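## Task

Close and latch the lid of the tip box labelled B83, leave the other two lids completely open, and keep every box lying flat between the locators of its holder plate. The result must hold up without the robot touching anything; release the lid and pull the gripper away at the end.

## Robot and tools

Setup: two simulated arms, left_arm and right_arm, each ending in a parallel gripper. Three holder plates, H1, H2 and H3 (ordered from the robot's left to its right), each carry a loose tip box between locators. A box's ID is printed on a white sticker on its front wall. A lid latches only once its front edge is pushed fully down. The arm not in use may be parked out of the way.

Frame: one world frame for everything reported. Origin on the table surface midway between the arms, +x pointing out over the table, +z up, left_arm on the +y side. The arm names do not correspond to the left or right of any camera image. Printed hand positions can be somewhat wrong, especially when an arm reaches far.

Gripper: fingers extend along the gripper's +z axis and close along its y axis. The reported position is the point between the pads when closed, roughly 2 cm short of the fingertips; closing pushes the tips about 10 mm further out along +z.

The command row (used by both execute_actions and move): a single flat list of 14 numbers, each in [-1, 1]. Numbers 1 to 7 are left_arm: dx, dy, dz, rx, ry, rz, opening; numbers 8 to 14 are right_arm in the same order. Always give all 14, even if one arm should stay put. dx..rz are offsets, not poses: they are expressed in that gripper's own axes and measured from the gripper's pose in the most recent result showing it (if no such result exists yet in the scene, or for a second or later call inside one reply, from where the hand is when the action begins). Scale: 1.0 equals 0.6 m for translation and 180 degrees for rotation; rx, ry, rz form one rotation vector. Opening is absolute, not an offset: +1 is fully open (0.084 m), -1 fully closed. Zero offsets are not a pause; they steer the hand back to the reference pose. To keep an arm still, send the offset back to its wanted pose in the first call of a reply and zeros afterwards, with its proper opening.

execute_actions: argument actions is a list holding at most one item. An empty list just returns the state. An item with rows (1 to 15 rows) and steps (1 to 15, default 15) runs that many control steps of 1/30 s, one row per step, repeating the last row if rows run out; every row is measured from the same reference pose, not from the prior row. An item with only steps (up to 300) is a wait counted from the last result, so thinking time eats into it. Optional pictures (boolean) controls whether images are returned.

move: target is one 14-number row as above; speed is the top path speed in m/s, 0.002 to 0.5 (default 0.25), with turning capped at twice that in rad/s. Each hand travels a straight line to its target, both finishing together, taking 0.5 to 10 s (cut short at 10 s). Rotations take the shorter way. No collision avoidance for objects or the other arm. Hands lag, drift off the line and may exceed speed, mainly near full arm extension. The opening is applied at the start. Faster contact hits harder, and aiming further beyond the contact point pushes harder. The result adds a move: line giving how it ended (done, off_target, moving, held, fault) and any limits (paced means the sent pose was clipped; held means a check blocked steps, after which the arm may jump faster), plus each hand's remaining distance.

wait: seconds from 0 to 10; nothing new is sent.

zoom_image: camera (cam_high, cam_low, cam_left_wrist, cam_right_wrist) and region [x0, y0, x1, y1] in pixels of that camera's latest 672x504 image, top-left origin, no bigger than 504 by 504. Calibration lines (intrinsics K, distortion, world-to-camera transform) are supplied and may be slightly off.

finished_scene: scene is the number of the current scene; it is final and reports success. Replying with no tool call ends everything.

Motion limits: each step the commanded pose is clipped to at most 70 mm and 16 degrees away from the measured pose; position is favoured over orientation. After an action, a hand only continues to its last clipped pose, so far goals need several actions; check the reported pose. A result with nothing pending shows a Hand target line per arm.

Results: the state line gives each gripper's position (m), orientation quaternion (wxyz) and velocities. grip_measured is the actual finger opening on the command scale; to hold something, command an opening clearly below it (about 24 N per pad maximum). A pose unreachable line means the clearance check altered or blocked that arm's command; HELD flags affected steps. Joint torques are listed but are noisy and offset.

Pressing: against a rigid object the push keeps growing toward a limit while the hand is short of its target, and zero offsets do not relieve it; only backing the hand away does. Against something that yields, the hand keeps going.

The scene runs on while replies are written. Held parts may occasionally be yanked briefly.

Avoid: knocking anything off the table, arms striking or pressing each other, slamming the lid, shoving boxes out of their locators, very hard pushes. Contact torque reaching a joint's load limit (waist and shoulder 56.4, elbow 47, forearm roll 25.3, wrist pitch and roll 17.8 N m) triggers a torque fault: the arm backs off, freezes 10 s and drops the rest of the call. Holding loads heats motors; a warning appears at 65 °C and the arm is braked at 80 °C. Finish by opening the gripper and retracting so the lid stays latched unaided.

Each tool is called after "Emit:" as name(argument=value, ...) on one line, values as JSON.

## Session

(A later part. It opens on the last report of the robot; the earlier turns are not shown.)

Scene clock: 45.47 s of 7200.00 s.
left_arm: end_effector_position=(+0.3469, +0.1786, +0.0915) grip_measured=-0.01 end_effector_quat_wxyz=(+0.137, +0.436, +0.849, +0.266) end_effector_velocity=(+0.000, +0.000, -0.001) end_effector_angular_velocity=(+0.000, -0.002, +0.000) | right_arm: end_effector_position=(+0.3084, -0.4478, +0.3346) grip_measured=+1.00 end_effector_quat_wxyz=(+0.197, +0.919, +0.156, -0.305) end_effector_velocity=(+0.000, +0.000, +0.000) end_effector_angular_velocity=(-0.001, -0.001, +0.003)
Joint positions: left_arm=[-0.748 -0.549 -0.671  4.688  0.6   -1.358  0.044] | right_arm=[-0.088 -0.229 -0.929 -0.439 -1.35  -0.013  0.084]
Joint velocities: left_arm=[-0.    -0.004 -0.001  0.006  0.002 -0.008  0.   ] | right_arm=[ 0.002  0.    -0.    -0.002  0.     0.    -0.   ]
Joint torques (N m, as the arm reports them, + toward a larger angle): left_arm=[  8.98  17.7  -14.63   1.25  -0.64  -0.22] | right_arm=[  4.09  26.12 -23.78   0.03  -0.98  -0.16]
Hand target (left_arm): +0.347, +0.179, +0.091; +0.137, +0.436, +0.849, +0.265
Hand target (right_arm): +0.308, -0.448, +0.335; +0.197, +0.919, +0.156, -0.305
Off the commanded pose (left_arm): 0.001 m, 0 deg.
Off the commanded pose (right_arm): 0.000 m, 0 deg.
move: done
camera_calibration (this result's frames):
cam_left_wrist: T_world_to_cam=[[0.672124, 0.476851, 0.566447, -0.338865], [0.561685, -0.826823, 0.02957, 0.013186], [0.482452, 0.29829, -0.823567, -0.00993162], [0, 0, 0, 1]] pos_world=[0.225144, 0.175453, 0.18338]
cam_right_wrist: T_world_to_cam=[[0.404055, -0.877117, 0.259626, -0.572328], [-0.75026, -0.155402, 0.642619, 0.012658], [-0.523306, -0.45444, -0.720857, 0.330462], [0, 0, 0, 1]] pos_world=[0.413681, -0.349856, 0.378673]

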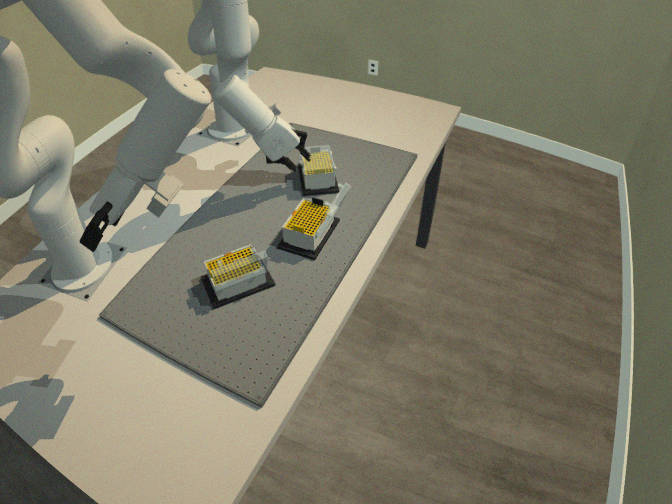

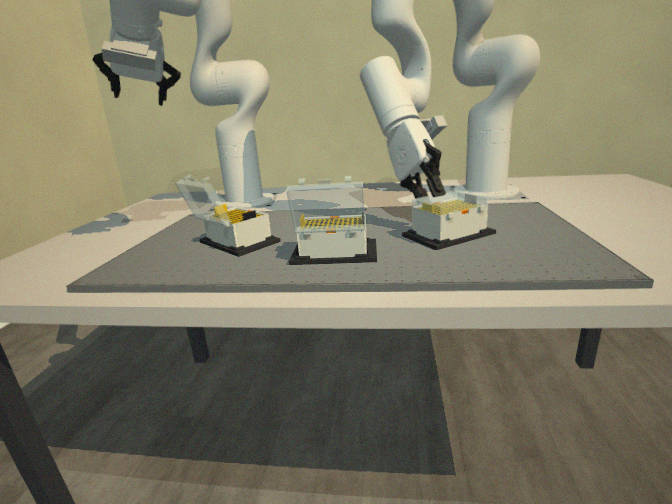

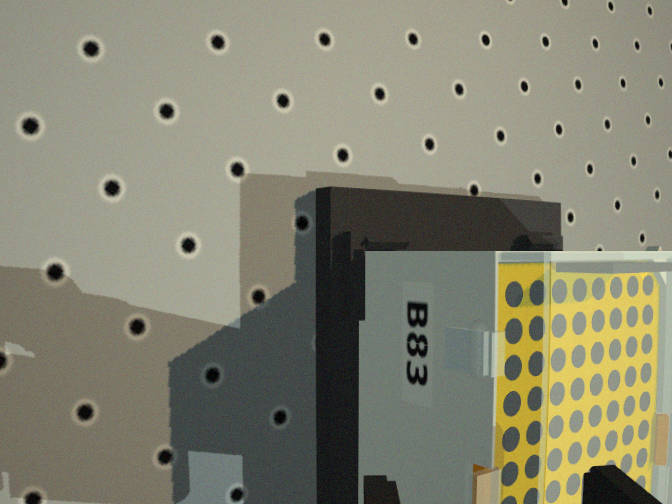

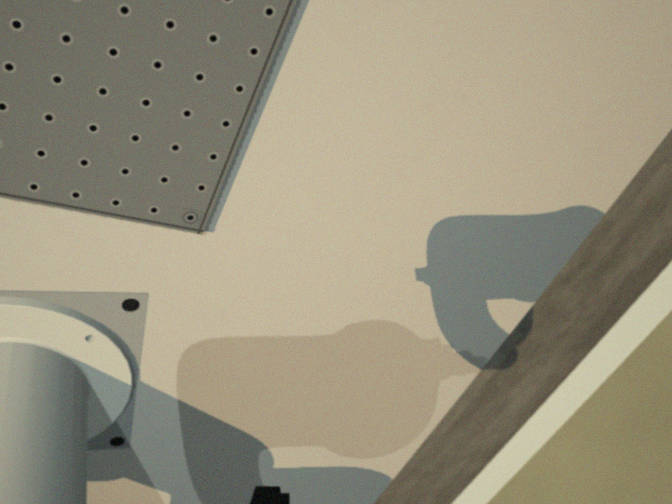

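Emit:
move(target=[0,-0.003,0.004,0,0,0,0,0,0,0,0,0,0,1], speed=0.002)

Scene clock: 49.13 s of 7200.00 s.
left_arm: end_effector_position=(+0.3476, +0.1785, +0.0898) grip_measured=+0.01 end_effector_quat_wxyz=(+0.139, +0.436, +0.848, +0.267) end_effector_velocity=(-0.000, -0.000, -0.000) end_effector_angular_velocity=(-0.001, +0.000, +0.000) | right_arm: end_effector_position=(+0.3084, -0.4478, +0.3346) grip_measured=+1.00 end_effector_quat_wxyz=(+0.197, +0.919, +0.156, -0.305) end_effector_velocity=(-0.000, -0.000, -0.000) end_effector_angular_velocity=(-0.001, +0.001, +0.000)
Joint positions: left_arm=[-0.749 -0.555 -0.672  4.697  0.603 -1.369  0.044] | right_arm=[-0.088 -0.229 -0.929 -0.439 -1.35  -0.013  0.084]
Joint velocities: left_arm=[-0.    -0.     0.     0.001 -0.001 -0.002 -0.   ] | right_arm=[-0.     0.     0.001 -0.001 -0.     0.    -0.   ]
Joint torques (N m, as the arm reports them, + toward a larger angle): left_arm=[ 14.53  -0.63 -10.18   1.23  -5.97   0.03] | right_arm=[  4.17  27.35 -24.25   0.3   -1.02   0.01]
Hand target (left_arm): +0.347, +0.178, +0.089; +0.137, +0.436, +0.849, +0.266
Hand target (right_arm): +0.308, -0.448, +0.335; +0.197, +0.919, +0.156, -0.305
Off the commanded pose (left_arm): 0.002 m, 0 deg.
Off the commanded pose (right_arm): 0.000 m, 0 deg.
move: done
camera_calibration (this result's frames):
cam_left_wrist: T_world_to_cam=[[0.669921, 0.476492, 0.569351, -0.337823], [0.561789, -0.826705, 0.0308492, 0.0126307], [0.485385, 0.299189, -0.821515, -0.0130565], [0, 0, 0, 1]] pos_world=[0.225557, 0.175318, 0.181224]
cam_right_wrist: T_world_to_cam=[[0.404055, -0.877117, 0.259626, -0.572328], [-0.75026, -0.155403, 0.642619, 0.0126579], [-0.523306, -0.45444, -0.720857, 0.330462], [0, 0, 0, 1]] pos_world=[0.413681, -0.349856, 0.378673]

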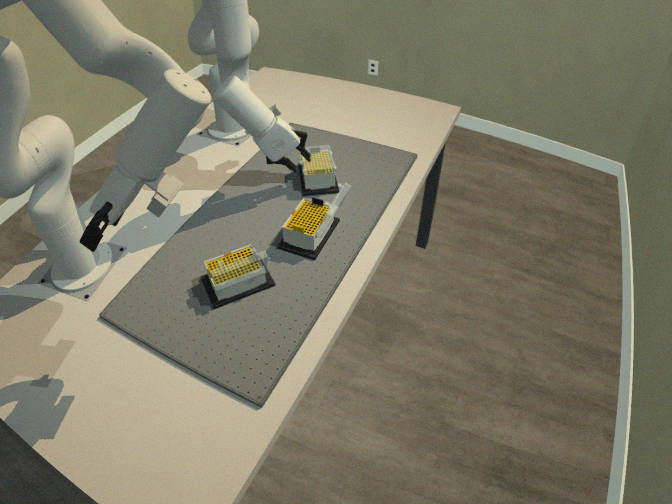

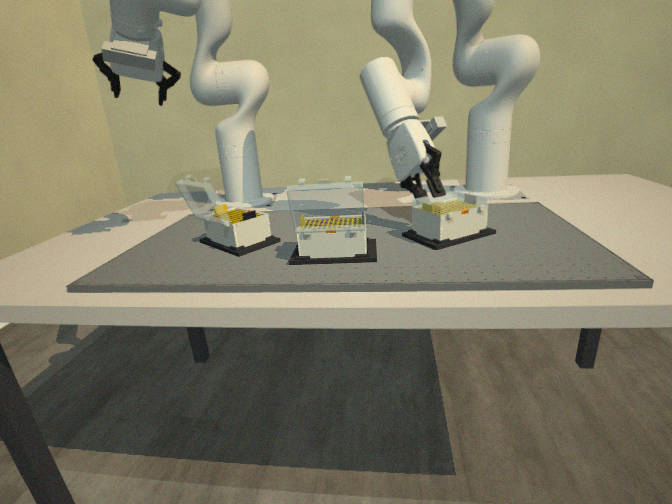

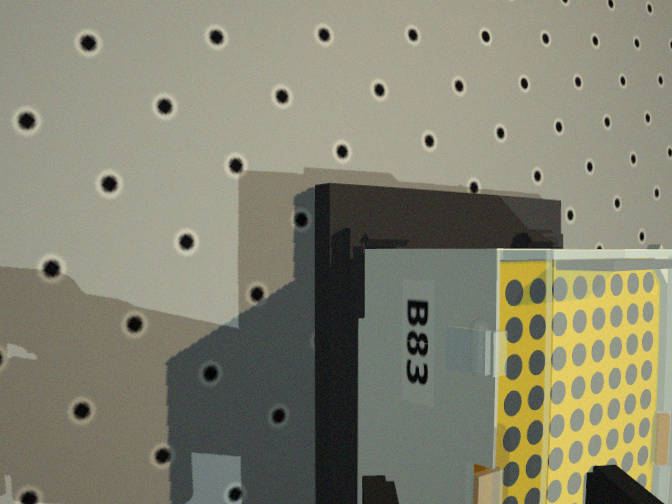

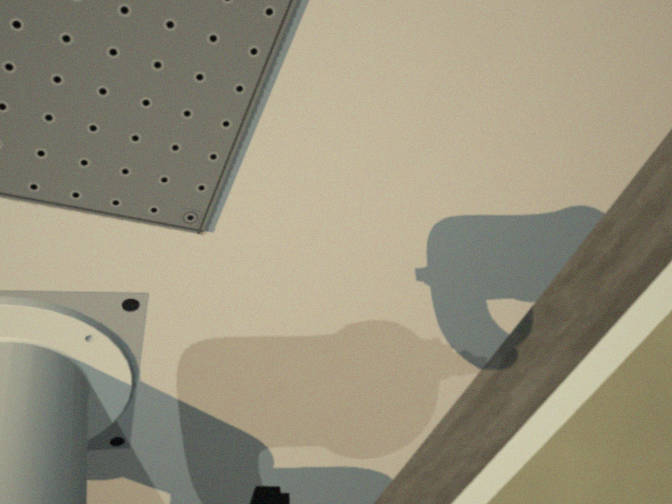

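Emit:
move(target=[0,0.08,-0.27,0,0,0,0,0,0,0,0,0,0,1])

Emit:
zoom_image(camera="cam_left_wrist", region=[200,220,500,504])

Scene clock: 56.83 s of 7200.00 s.
left_arm: end_effector_position=(+0.3036, +0.1482, +0.2492) grip_measured=-0.01 end_effector_quat_wxyz=(+0.138, +0.436, +0.849, +0.267) end_effector_velocity=(-0.000, -0.001, +0.003) end_effector_angular_velocity=(+0.000, +0.001, +0.002) | right_arm: end_effector_position=(+0.3084, -0.4478, +0.3346) grip_measured=+1.00 end_effector_quat_wxyz=(+0.197, +0.919, +0.156, -0.305) end_effector_velocity=(+0.000, -0.000, -0.000) end_effector_angular_velocity=(+0.000, -0.001, +0.000)
Joint positions: left_arm=[-0.88  -0.157 -0.665  4.117  0.763 -0.795  0.044] | right_arm=[-0.088 -0.229 -0.929 -0.439 -1.35  -0.013  0.084]
Joint velocities: left_arm=[-0.001  0.004 -0.004 -0.01   0.005  0.01  -0.   ] | right_arm=[-0.    -0.    -0.    -0.     0.001 -0.     0.   ]
Joint torques (N m, as the arm reports them, + toward a larger angle): left_arm=[  5.99  14.86 -20.73  -0.4    0.93  -0.51] | right_arm=[  3.96  29.45 -23.16   0.84  -0.96  -0.06]
Hand target (left_arm): +0.304, +0.148, +0.250; +0.138, +0.436, +0.849, +0.266
Hand target (right_arm): +0.308, -0.448, +0.335; +0.197, +0.919, +0.156, -0.305
Off the commanded pose (left_arm): 0.001 m, 0 deg.
Off the commanded pose (right_arm): 0.000 m, 0 deg.
After step 90, 3.37 s passed at rest.
move: done
camera_calibration (this result's frames):
cam_left_wrist: T_world_to_cam=[[0.671007, 0.47654, 0.568031, -0.38464], [0.561968, -0.826628, 0.0296411, 0.00766968], [0.483676, 0.299326, -0.822473, 0.149098], [0, 0, 0, 1]] pos_world=[0.181671, 0.145007, 0.34089]
cam_right_wrist: T_world_to_cam=[[0.404055, -0.877117, 0.259626, -0.572328], [-0.75026, -0.155403, 0.642619, 0.0126579], [-0.523306, -0.454441, -0.720857, 0.330462], [0, 0, 0, 1]] pos_world=[0.413681, -0.349856, 0.378673]

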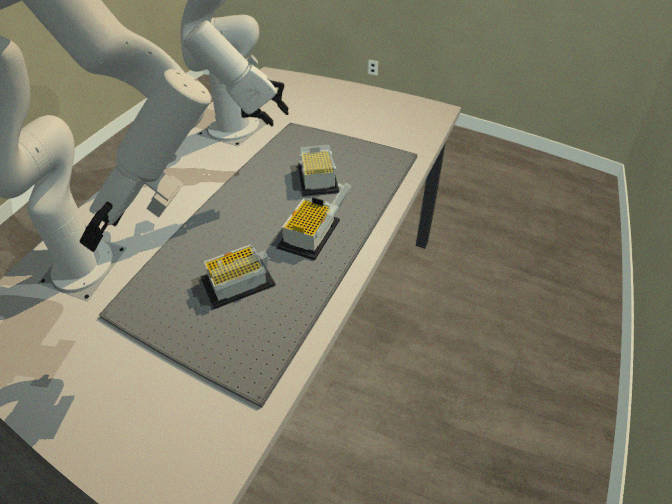

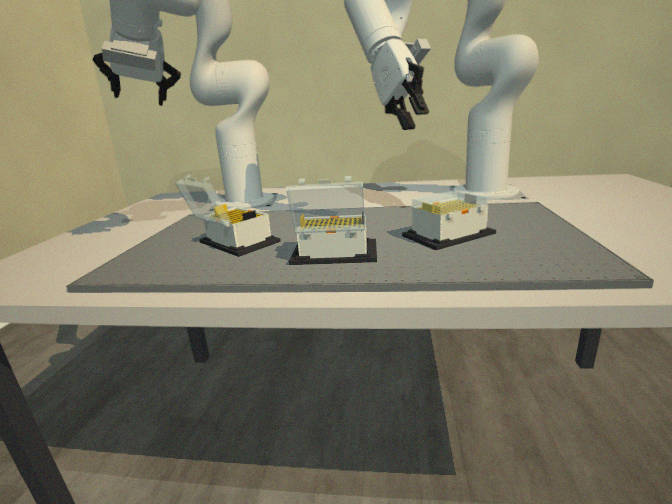

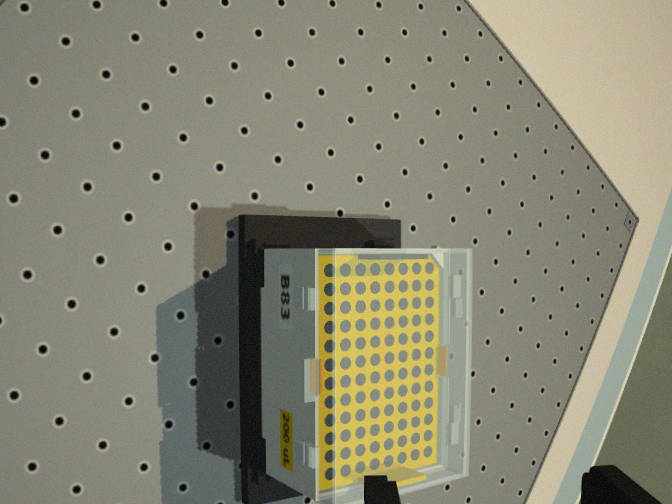

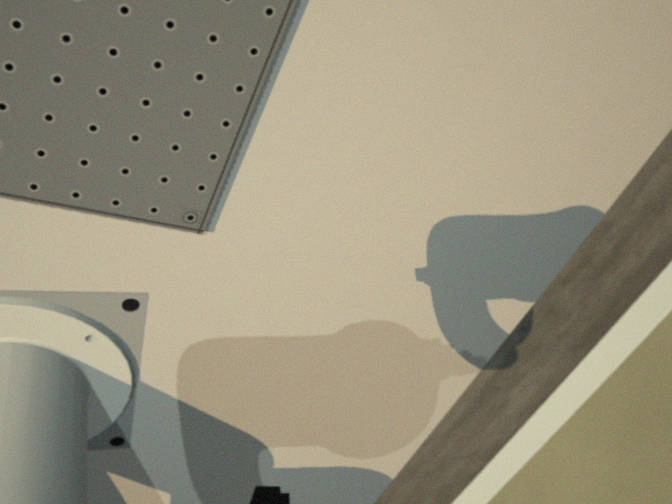

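Region (200, 220, 500, 504) of cam_left_wrist's 672x504 image, scaled by 1.680, with more detail than that image has; it fills the top 477 rows of this view, and the rest is white.

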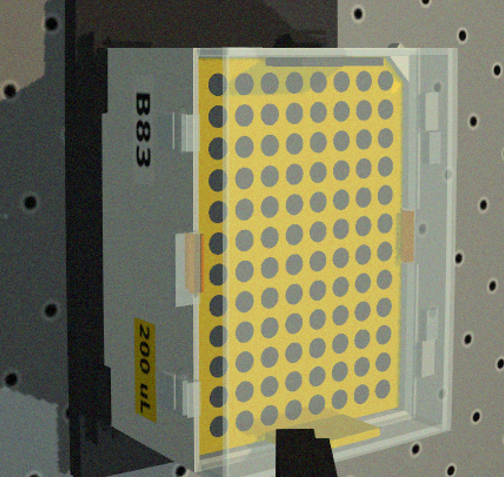

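Emit:
finished_scene(scene=2)

The scene is finished: the task was done.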